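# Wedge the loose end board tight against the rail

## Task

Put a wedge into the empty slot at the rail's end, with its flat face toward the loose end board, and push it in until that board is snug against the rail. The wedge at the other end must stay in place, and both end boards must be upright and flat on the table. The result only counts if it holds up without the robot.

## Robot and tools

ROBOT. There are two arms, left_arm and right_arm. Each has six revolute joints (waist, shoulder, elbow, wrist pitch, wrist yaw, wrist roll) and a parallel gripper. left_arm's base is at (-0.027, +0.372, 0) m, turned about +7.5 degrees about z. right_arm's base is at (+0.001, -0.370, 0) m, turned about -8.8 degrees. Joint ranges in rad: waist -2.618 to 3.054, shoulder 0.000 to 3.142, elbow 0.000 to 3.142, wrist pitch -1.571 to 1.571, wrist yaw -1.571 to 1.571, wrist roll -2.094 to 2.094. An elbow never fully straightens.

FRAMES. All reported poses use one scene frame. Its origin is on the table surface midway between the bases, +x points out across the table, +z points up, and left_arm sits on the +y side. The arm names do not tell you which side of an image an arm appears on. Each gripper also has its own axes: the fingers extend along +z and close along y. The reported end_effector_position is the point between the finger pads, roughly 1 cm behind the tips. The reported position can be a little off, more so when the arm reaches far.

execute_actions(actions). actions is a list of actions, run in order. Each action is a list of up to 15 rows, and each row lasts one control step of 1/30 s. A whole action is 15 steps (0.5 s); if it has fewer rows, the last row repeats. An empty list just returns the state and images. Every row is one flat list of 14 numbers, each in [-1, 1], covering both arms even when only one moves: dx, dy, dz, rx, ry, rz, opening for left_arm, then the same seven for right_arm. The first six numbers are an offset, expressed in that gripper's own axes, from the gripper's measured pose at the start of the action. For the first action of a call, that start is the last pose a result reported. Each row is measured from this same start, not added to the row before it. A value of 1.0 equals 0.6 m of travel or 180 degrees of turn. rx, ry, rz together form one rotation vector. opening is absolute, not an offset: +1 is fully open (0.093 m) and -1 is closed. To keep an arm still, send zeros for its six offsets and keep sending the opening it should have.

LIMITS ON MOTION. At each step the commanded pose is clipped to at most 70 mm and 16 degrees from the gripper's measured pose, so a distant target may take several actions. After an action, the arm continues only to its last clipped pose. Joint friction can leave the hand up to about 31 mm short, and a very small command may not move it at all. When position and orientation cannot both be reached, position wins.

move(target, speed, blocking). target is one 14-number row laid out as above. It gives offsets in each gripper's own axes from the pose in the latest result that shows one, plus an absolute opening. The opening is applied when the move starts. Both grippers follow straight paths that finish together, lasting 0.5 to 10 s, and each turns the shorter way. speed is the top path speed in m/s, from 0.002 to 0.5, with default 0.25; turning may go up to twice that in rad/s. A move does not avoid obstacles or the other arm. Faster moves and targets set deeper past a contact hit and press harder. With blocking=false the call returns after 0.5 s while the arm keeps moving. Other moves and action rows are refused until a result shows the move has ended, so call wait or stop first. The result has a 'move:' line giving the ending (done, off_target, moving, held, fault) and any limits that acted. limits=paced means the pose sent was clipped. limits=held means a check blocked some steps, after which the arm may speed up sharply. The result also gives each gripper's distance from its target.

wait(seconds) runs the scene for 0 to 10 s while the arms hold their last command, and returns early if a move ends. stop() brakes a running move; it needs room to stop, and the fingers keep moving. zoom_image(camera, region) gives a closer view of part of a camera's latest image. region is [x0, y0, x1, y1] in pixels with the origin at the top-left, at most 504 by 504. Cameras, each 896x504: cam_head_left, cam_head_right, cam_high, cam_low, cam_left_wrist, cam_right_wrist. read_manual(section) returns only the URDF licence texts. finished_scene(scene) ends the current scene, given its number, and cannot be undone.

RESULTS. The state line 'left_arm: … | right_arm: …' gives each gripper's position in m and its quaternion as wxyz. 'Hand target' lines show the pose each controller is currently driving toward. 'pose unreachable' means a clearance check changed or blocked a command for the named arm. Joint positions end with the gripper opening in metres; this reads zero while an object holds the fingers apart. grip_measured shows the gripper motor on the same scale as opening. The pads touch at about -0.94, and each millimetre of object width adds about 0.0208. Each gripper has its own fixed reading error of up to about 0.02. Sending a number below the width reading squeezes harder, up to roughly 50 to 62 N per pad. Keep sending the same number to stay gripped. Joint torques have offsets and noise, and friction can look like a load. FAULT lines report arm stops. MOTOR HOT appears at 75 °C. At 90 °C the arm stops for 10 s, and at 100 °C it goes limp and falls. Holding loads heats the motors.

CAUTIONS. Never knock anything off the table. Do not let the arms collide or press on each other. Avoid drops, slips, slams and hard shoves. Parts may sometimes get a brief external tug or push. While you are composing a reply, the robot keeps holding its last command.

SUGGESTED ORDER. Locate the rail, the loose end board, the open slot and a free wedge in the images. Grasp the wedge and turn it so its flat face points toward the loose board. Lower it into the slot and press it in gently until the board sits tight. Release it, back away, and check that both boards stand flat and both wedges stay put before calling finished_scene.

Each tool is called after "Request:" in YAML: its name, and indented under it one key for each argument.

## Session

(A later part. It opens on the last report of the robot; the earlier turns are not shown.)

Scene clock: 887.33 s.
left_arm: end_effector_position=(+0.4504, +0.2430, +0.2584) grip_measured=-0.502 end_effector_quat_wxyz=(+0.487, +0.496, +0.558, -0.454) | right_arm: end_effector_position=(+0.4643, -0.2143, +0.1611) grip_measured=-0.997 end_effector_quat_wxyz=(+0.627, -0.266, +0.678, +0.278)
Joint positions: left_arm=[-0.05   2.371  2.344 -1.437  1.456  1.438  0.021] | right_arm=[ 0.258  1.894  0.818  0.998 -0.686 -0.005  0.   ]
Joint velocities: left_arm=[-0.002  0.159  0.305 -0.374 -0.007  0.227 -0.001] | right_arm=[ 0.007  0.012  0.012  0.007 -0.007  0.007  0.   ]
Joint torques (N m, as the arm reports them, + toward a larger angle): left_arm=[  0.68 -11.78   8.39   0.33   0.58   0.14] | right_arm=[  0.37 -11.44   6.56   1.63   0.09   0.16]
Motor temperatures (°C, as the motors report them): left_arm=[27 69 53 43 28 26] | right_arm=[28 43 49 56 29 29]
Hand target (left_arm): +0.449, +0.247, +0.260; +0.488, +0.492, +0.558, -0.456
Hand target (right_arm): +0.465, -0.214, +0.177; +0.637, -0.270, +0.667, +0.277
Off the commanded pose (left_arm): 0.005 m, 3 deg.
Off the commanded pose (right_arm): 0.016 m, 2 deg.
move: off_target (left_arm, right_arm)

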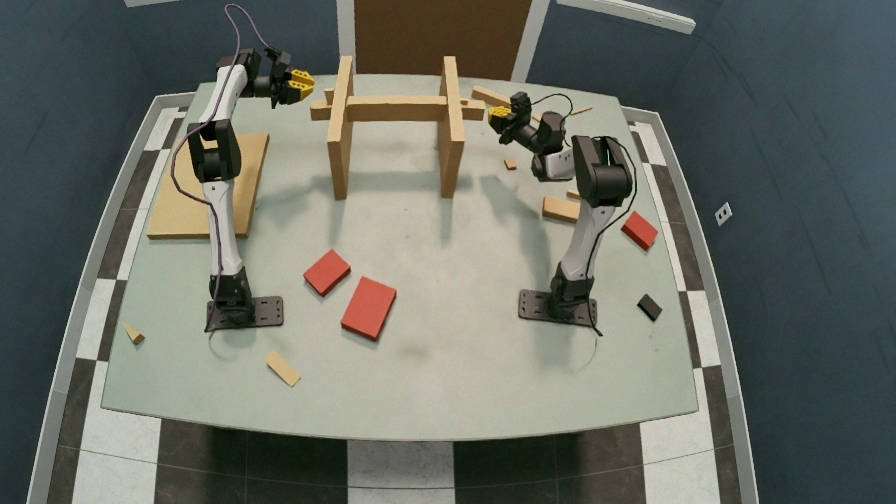

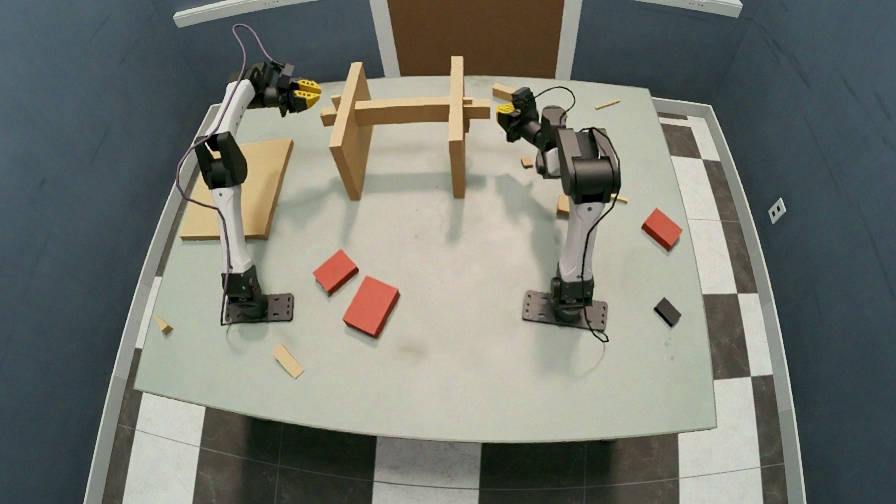

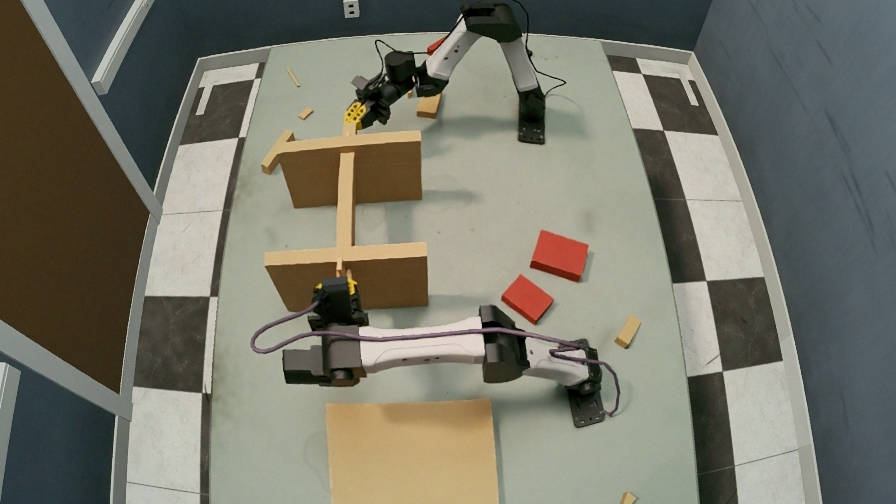

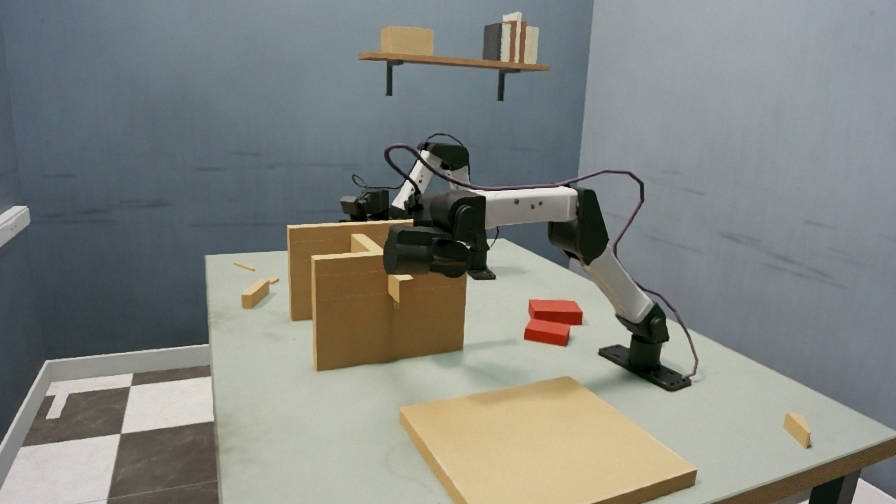

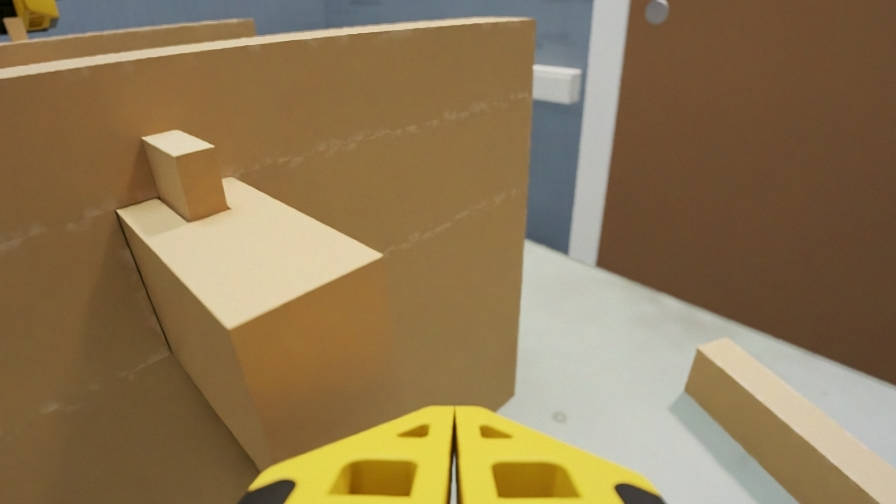

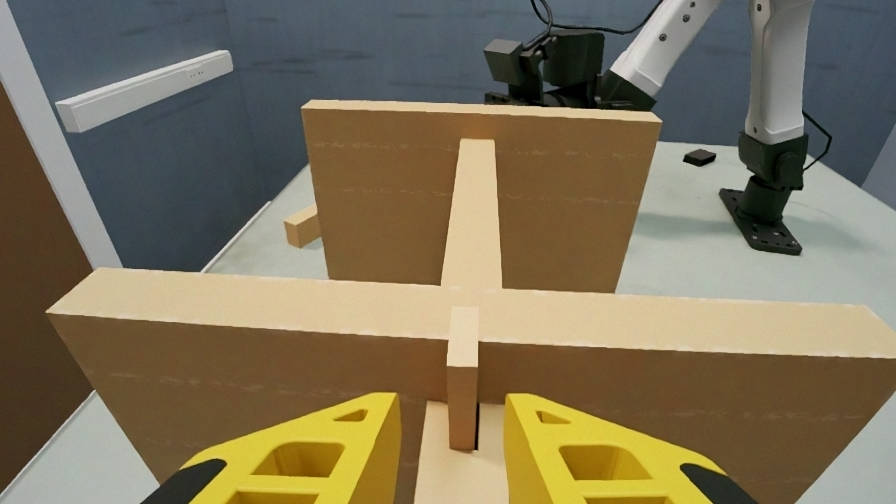

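Request:
move:
  target: [-0.045, -0.0355, 0.0048, -0.2148, 0.0827, -0.0483, -1, -0.0268, 0, 0, -0.0007, -0.0074, -0.0055, -1]
  speed: 0.15

Scene clock: 905.43 s.
left_arm: end_effector_position=(+0.4319, +0.2372, +0.2735) grip_measured=-1.000 end_effector_quat_wxyz=(+0.500, +0.326, +0.774, -0.212) | right_arm: end_effector_position=(+0.4643, -0.2144, +0.1608) grip_measured=-0.997 end_effector_quat_wxyz=(+0.626, -0.266, +0.678, +0.279)
Joint positions: left_arm=[-0.201  1.637  1.411 -0.316  0.653  0.348  0.   ] | right_arm=[ 0.258  1.894  0.818  0.996 -0.686 -0.005  0.   ]
Joint velocities: left_arm=[ 0.002 -0.002 -0.022  0.007 -0.139 -0.037  0.   ] | right_arm=[ 0.007  0.012  0.007 -0.037 -0.007  0.022  0.   ]
Joint torques (N m, as the arm reports them, + toward a larger angle): left_arm=[-0.68 -9.5   6.87  2.01  0.12 -0.02] | right_arm=[  0.38 -11.43   6.57   1.63   0.09   0.16]
Motor temperatures (°C, as the motors report them): left_arm=[27 69 54 42 28 26] | right_arm=[28 44 49 56 29 29]
Hand target (left_arm): +0.428, +0.233, +0.279; +0.507, +0.327, +0.769, -0.211
Hand target (right_arm): +0.465, -0.214, +0.177; +0.637, -0.269, +0.668, +0.277
Off the commanded pose (left_arm): 0.012 m, 2 deg.
Off the commanded pose (right_arm): 0.016 m, 2 deg.
move: off_target (left_arm, right_arm)

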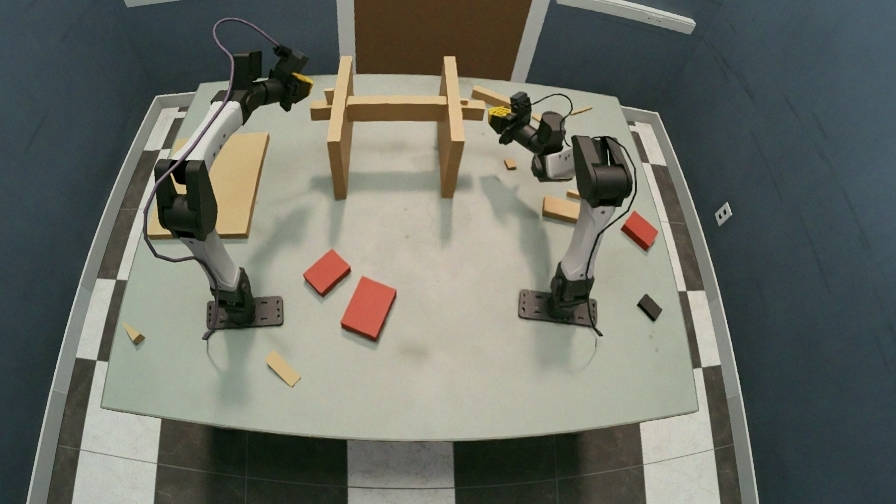

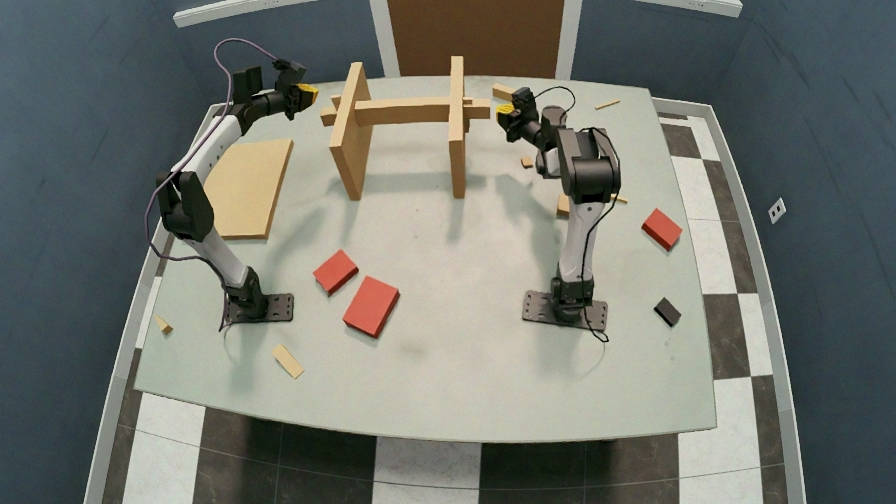

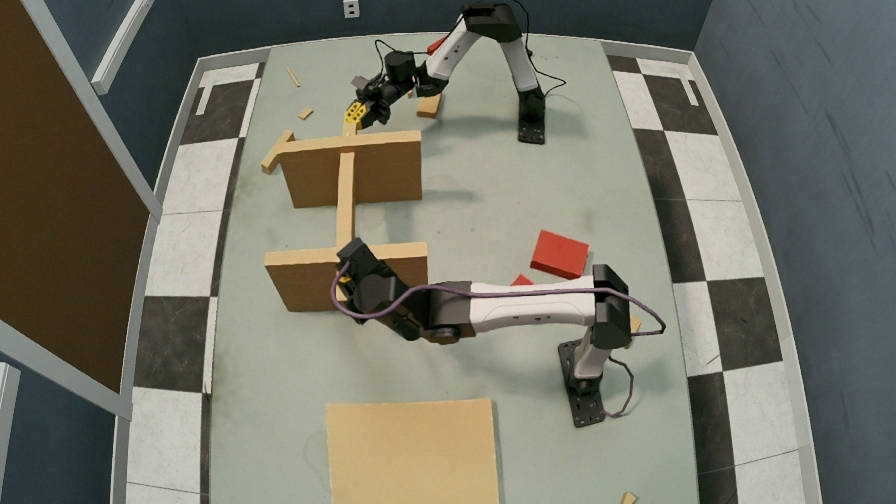

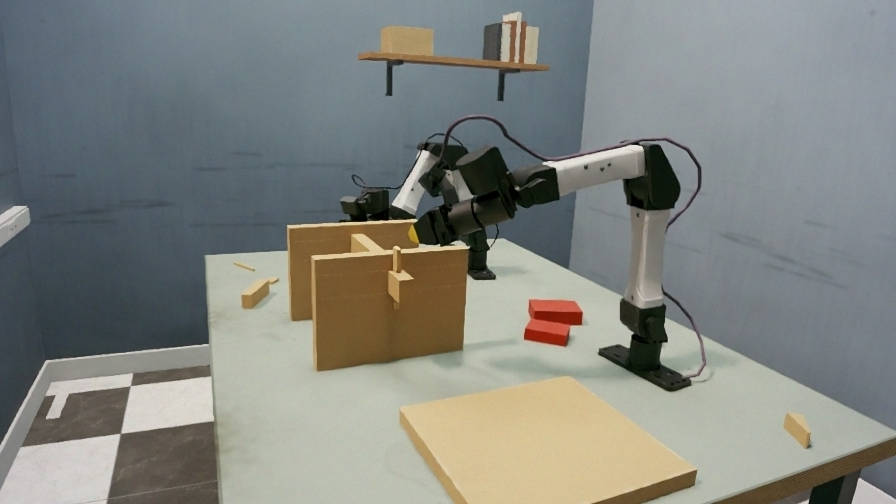

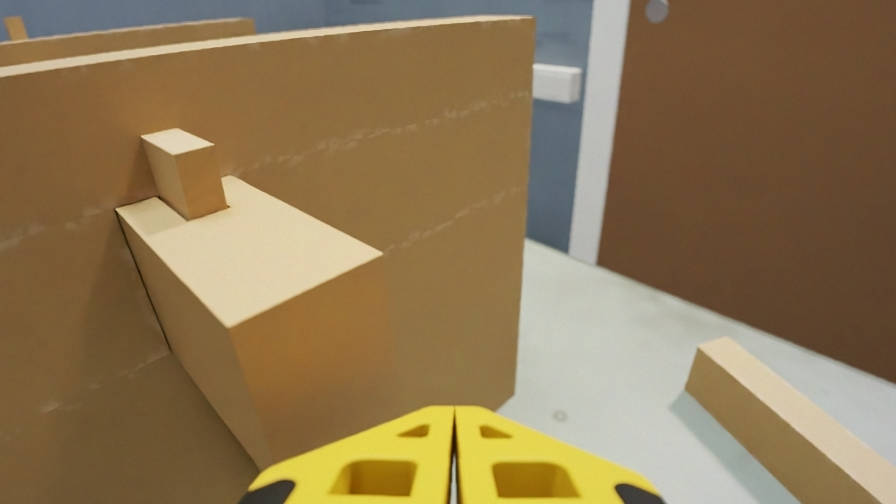

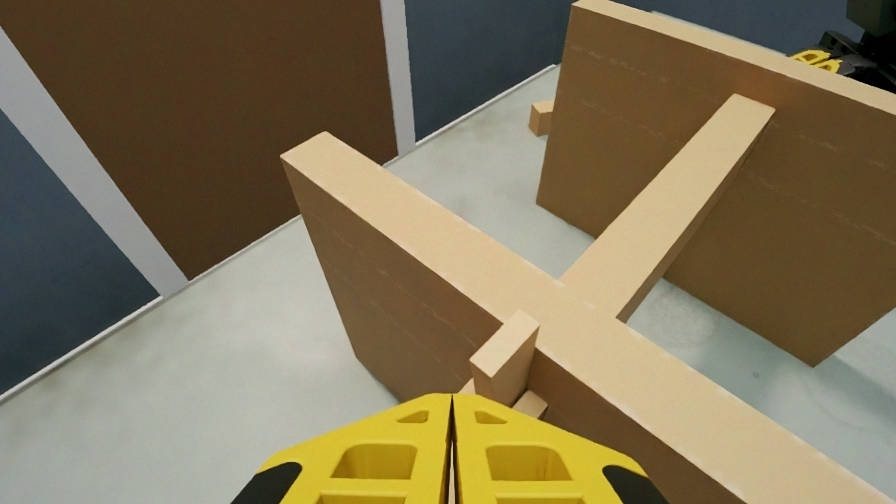

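Request:
zoom_image:
  camera: "cam_low"
  region: [340, 200, 460, 320]

Request:
zoom_image:
  camera: "cam_right_wrist"
  region: [400, 260, 640, 440]

Request:
zoom_image:
  camera: "cam_head_left"
  region: [280, 40, 380, 140]

Region (340, 200, 460, 320) of cam_low's 896x504 image, scaled by 4.200, with more detail than that image has.

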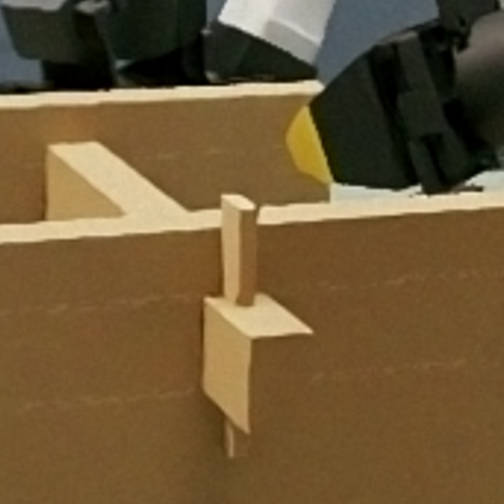

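Region (400, 260, 640, 440) of cam_right_wrist's 896x504 image, scaled by 2.100, with more detail than that image has; it fills the top 378 rows of this view, and the rest is white.

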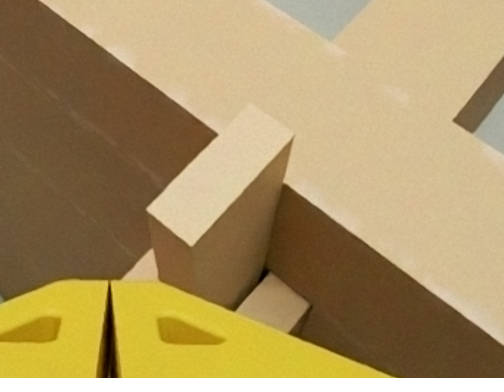

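Region (280, 40, 380, 140) of cam_head_left's 896x504 image, scaled by 5.040, with more detail than that image has.

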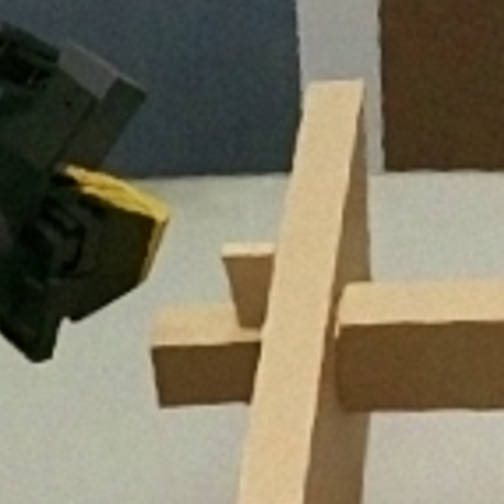

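Request:
move:
  target: [-0.031, -0.0225, 0.0768, -0.0153, -0.016, -0.001, -1, -0.027, 0.014, 0.016, -0.0025, -0.0266, -0.0198, -1]
  speed: 0.04

Request:
zoom_image:
  camera: "cam_low"
  region: [340, 200, 460, 320]

Request:
zoom_image:
  camera: "cam_head_left"
  region: [280, 40, 380, 140]

Scene clock: 960.47 s.
left_arm: end_effector_position=(+0.4524, +0.1983, +0.2632) grip_measured=-1.000 end_effector_quat_wxyz=(+0.514, +0.308, +0.775, -0.201) | right_arm: end_effector_position=(+0.4639, -0.2057, +0.1720) grip_measured=-0.997 end_effector_quat_wxyz=(+0.651, -0.277, +0.651, +0.274)
Joint positions: left_arm=[-0.315  1.703  1.411 -0.175  0.518  0.25   0.   ] | right_arm=[ 0.279  1.911  0.818  1.09  -0.675 -0.005  0.   ]
Joint velocities: left_arm=[-0.012 -0.022 -0.007 -0.051  0.007  0.022  0.   ] | right_arm=[-0.017 -0.012  0.002  0.037 -0.037  0.037  0.   ]
Joint torques (N m, as the arm reports them, + toward a larger angle): left_arm=[-0.41 -7.73  9.81  2.19  0.07 -0.03] | right_arm=[ 1.52 -8.48  6.28  1.93  0.27  0.18]
Motor temperatures (°C, as the motors report them): left_arm=[27 62 53 47 27 26] | right_arm=[28 46 49 56 29 29]
Hand target (left_arm): +0.457, +0.193, +0.271; +0.526, +0.308, +0.767, -0.201
Hand target (right_arm): +0.466, -0.202, +0.176; +0.660, -0.278, +0.642, +0.272
Off the commanded pose (left_arm): 0.011 m, 2 deg.
Off the commanded pose (right_arm): 0.007 m, 2 deg.
move: off_target (left_arm)

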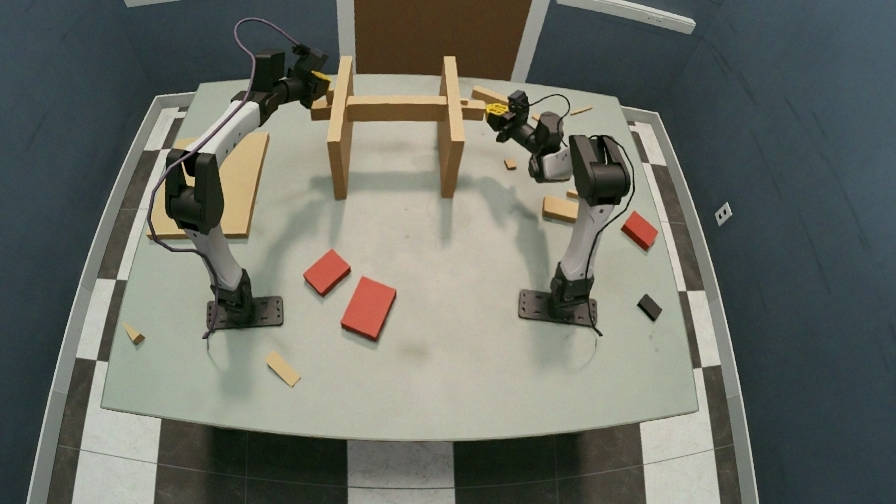

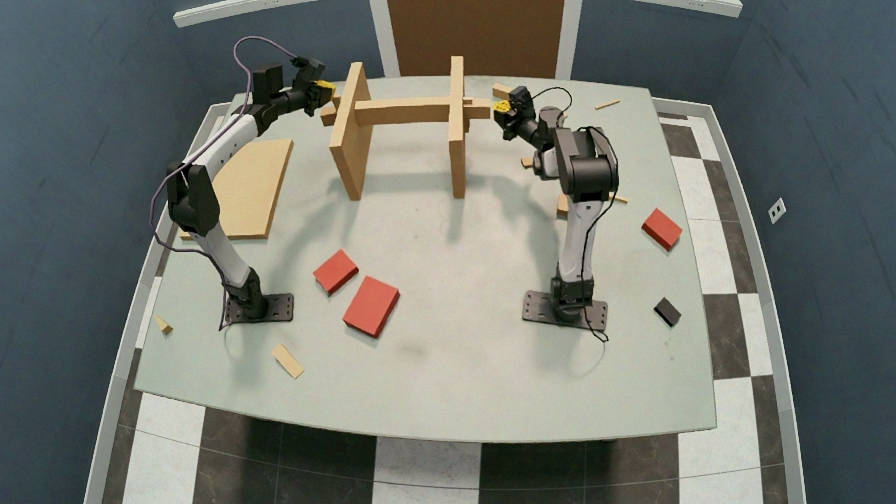

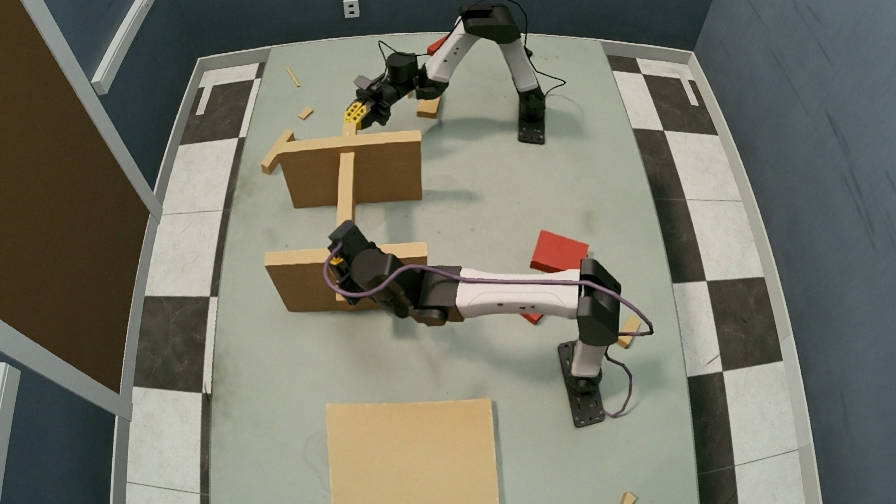

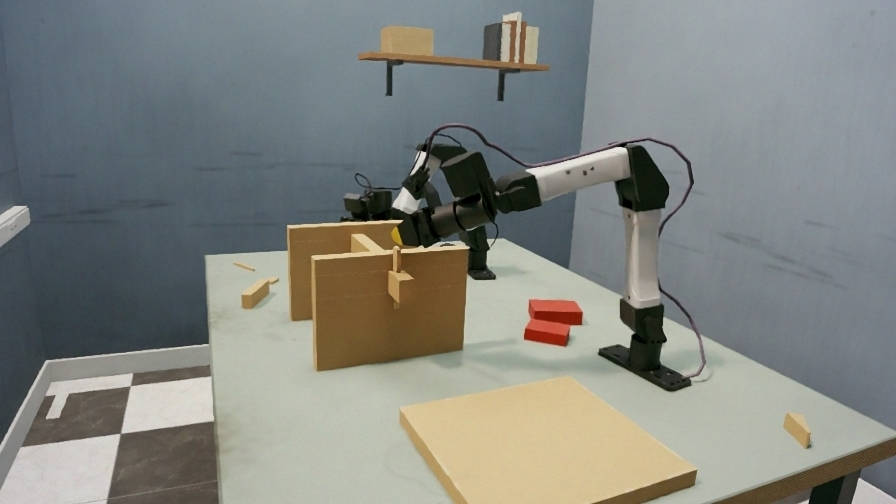

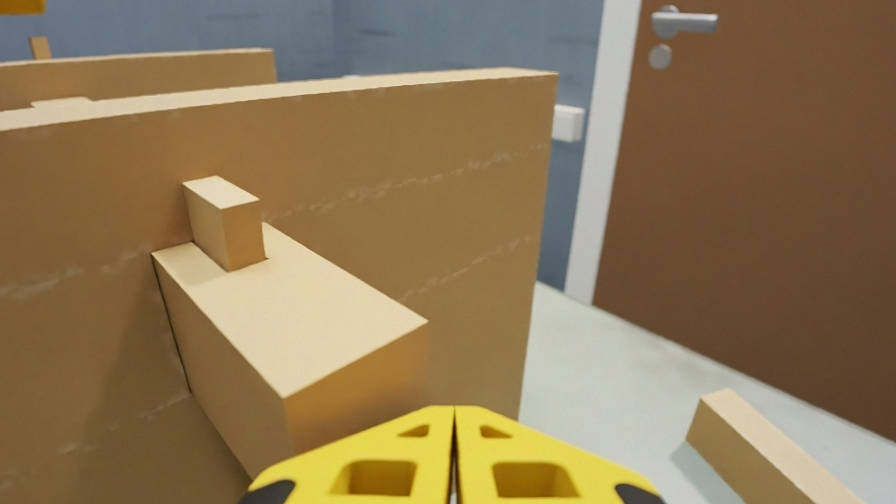

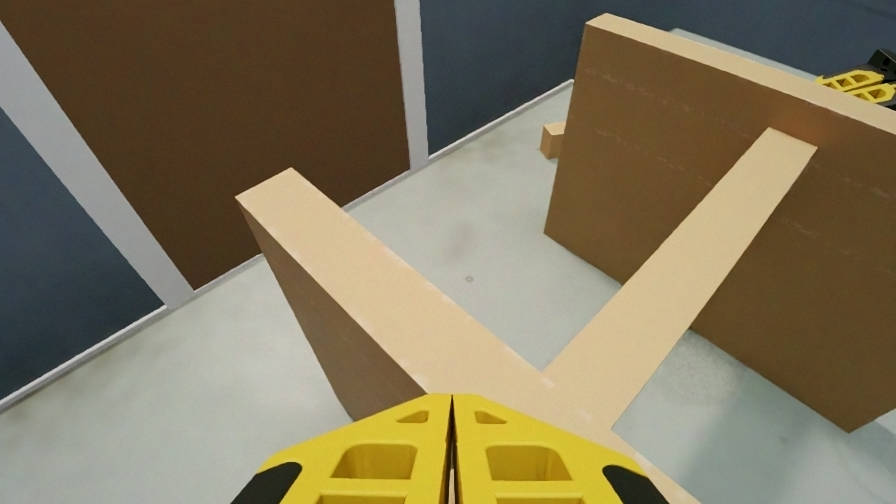

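Region (340, 200, 460, 320) of cam_low's 896x504 image, scaled by 4.200, with more detail than that image has.

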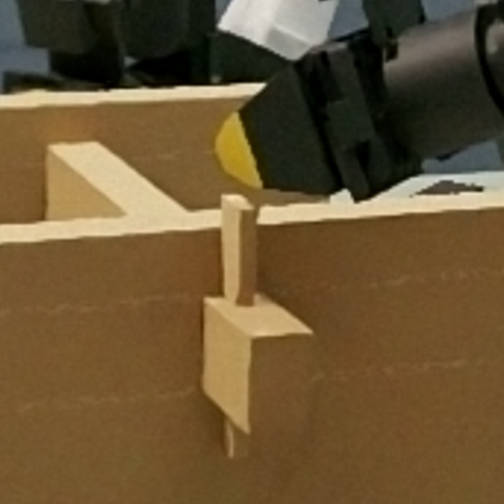

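Region (280, 40, 380, 140) of cam_head_left's 896x504 image, scaled by 5.040, with more detail than that image has.

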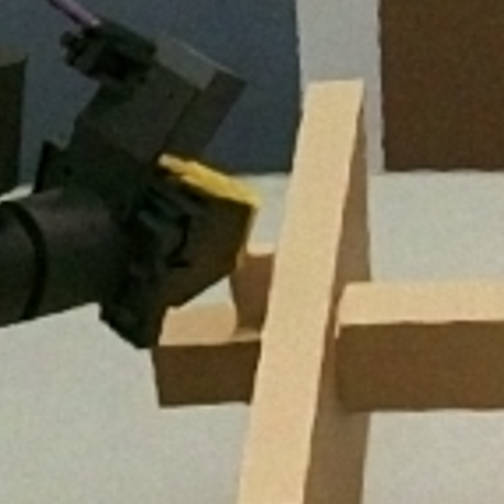

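Request:
zoom_image:
  camera: "cam_left_wrist"
  region: [0, 0, 160, 120]

Region (0, 0, 160, 120) of cam_left_wrist's 896x504 image, scaled by 3.150, with more detail than that image has; it fills the top 378 rows of this view, and the rest is white.

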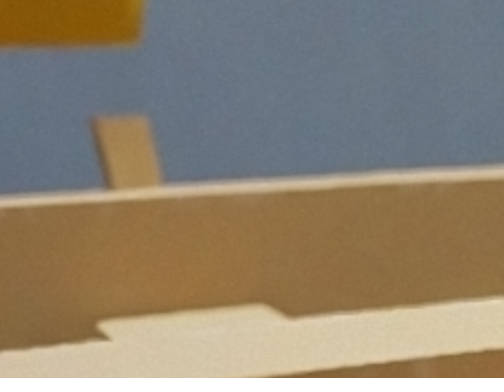

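Request:
move:
  target: [0.0265, 0.0054, 0.023, 0, -0.006, 0, -1, -0.0075, 0.0047, 0.0095, -0.0007, -0.0074, -0.0055, -1]
  speed: 0.015

Request:
zoom_image:
  camera: "cam_left_wrist"
  region: [0, 0, 160, 120]

Request:
zoom_image:
  camera: "cam_low"
  region: [340, 200, 460, 320]

Request:
zoom_image:
  camera: "cam_head_left"
  region: [280, 40, 380, 140]

Scene clock: 979.63 s.
left_arm: end_effector_position=(+0.4579, +0.1975, +0.2499) grip_measured=-1.000 end_effector_quat_wxyz=(+0.522, +0.308, +0.770, -0.199) | right_arm: end_effector_position=(+0.4639, -0.2057, +0.1724) grip_measured=-0.997 end_effector_quat_wxyz=(+0.652, -0.277, +0.651, +0.274)
Joint positions: left_arm=[-0.315  1.722  1.364 -0.089  0.516  0.248  0.   ] | right_arm=[ 0.279  1.911  0.818  1.092 -0.675 -0.005  0.   ]
Joint velocities: left_arm=[ 0.012  0.007 -0.002  0.051 -0.081  0.066  0.   ] | right_arm=[ 0.017  0.007  0.002 -0.066  0.007 -0.037  0.   ]
Joint torques (N m, as the arm reports them, + toward a larger angle): left_arm=[ 0.28 -8.03  7.38  2.2   0.18 -0.02] | right_arm=[ 1.92 -8.48  6.31  1.92  0.28  0.14]
Motor temperatures (°C, as the motors report them): left_arm=[27 59 56 48 27 26] | right_arm=[28 44 49 57 29 29]
Hand target (left_arm): +0.460, +0.196, +0.243; +0.521, +0.306, +0.770, -0.204
Hand target (right_arm): +0.466, -0.200, +0.176; +0.660, -0.280, +0.641, +0.273
Off the commanded pose (left_arm): 0.007 m, 1 deg.
Off the commanded pose (right_arm): 0.008 m, 2 deg.
move: done

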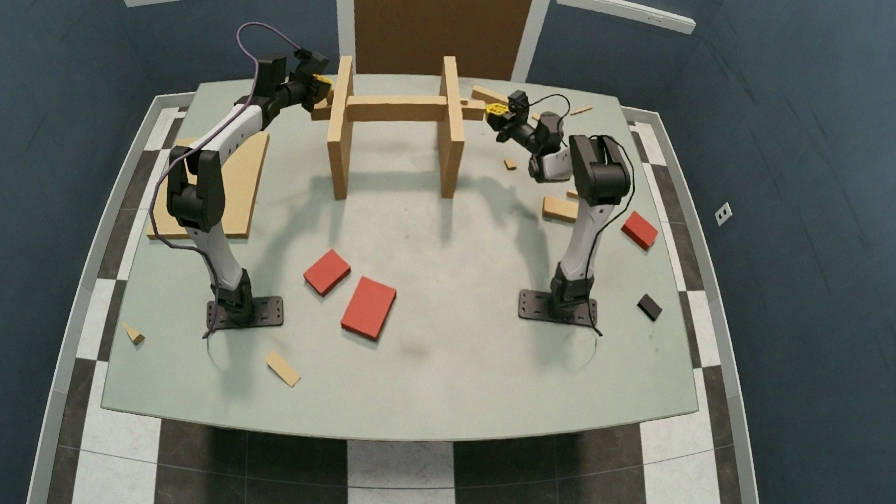

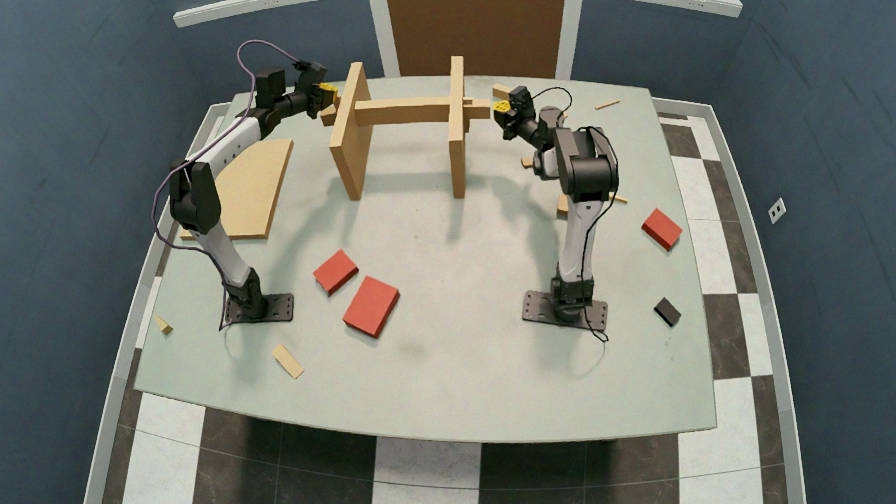

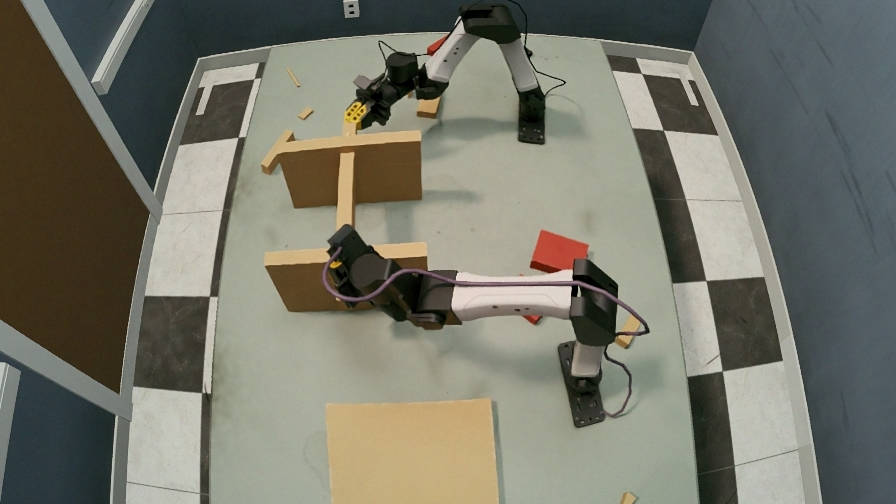

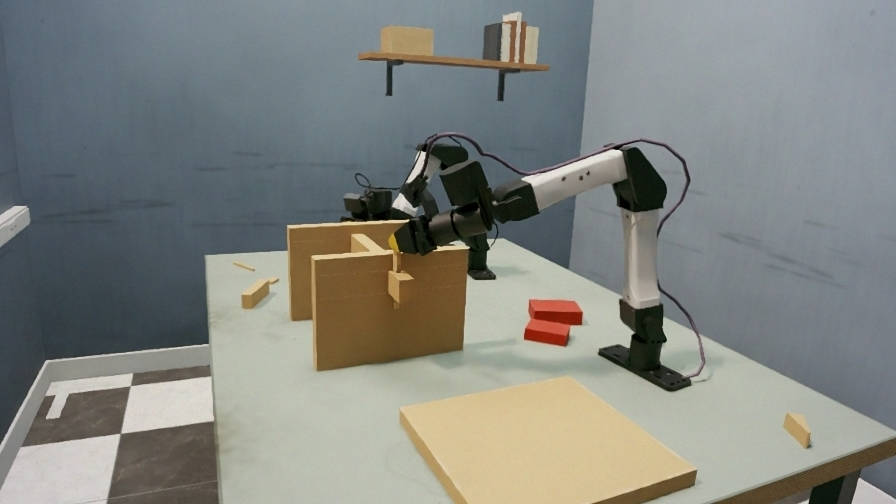

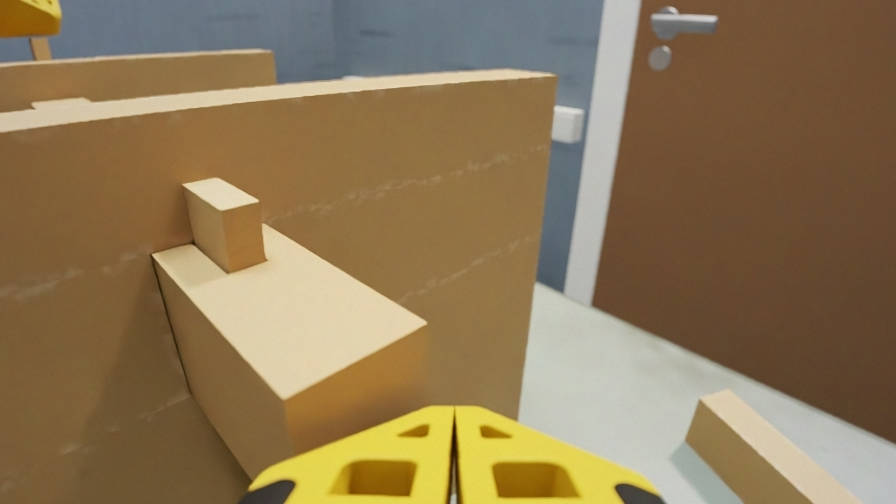

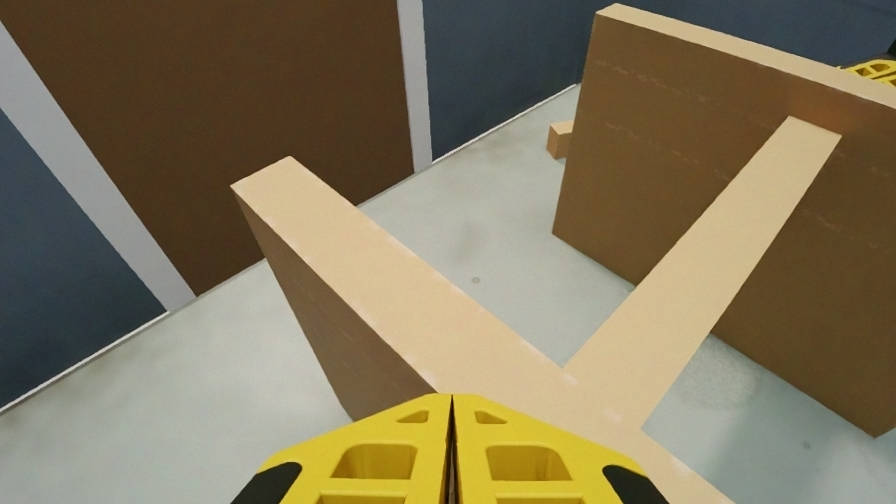

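Region (0, 0, 160, 120) of cam_left_wrist's 896x504 image, scaled by 3.150, with more detail than that image has; it fills the top 378 rows of this view, and the rest is white.

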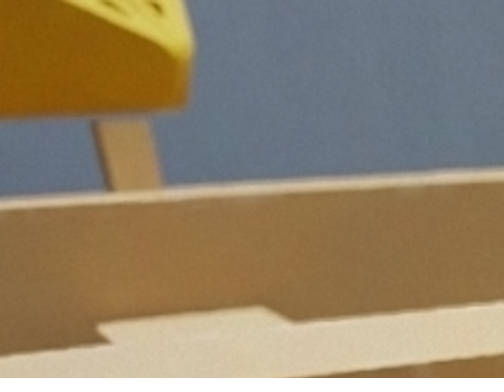

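Region (340, 200, 460, 320) of cam_low's 896x504 image, scaled by 4.200, with more detail than that image has.

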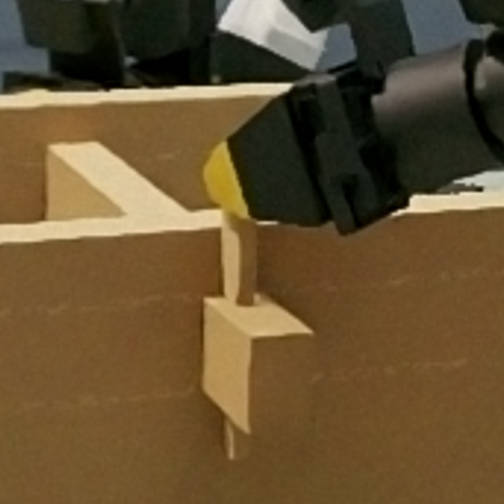

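Region (280, 40, 380, 140) of cam_head_left's 896x504 image, scaled by 5.040, with more detail than that image has.

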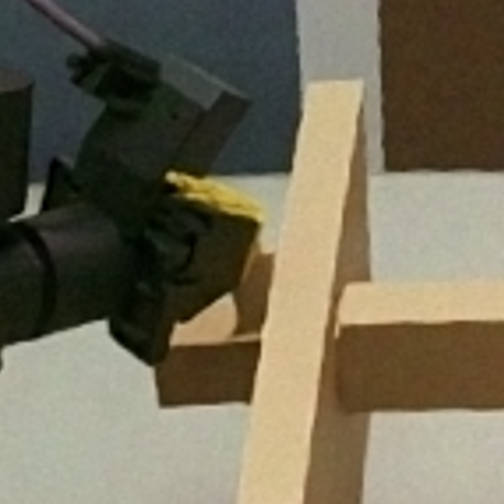

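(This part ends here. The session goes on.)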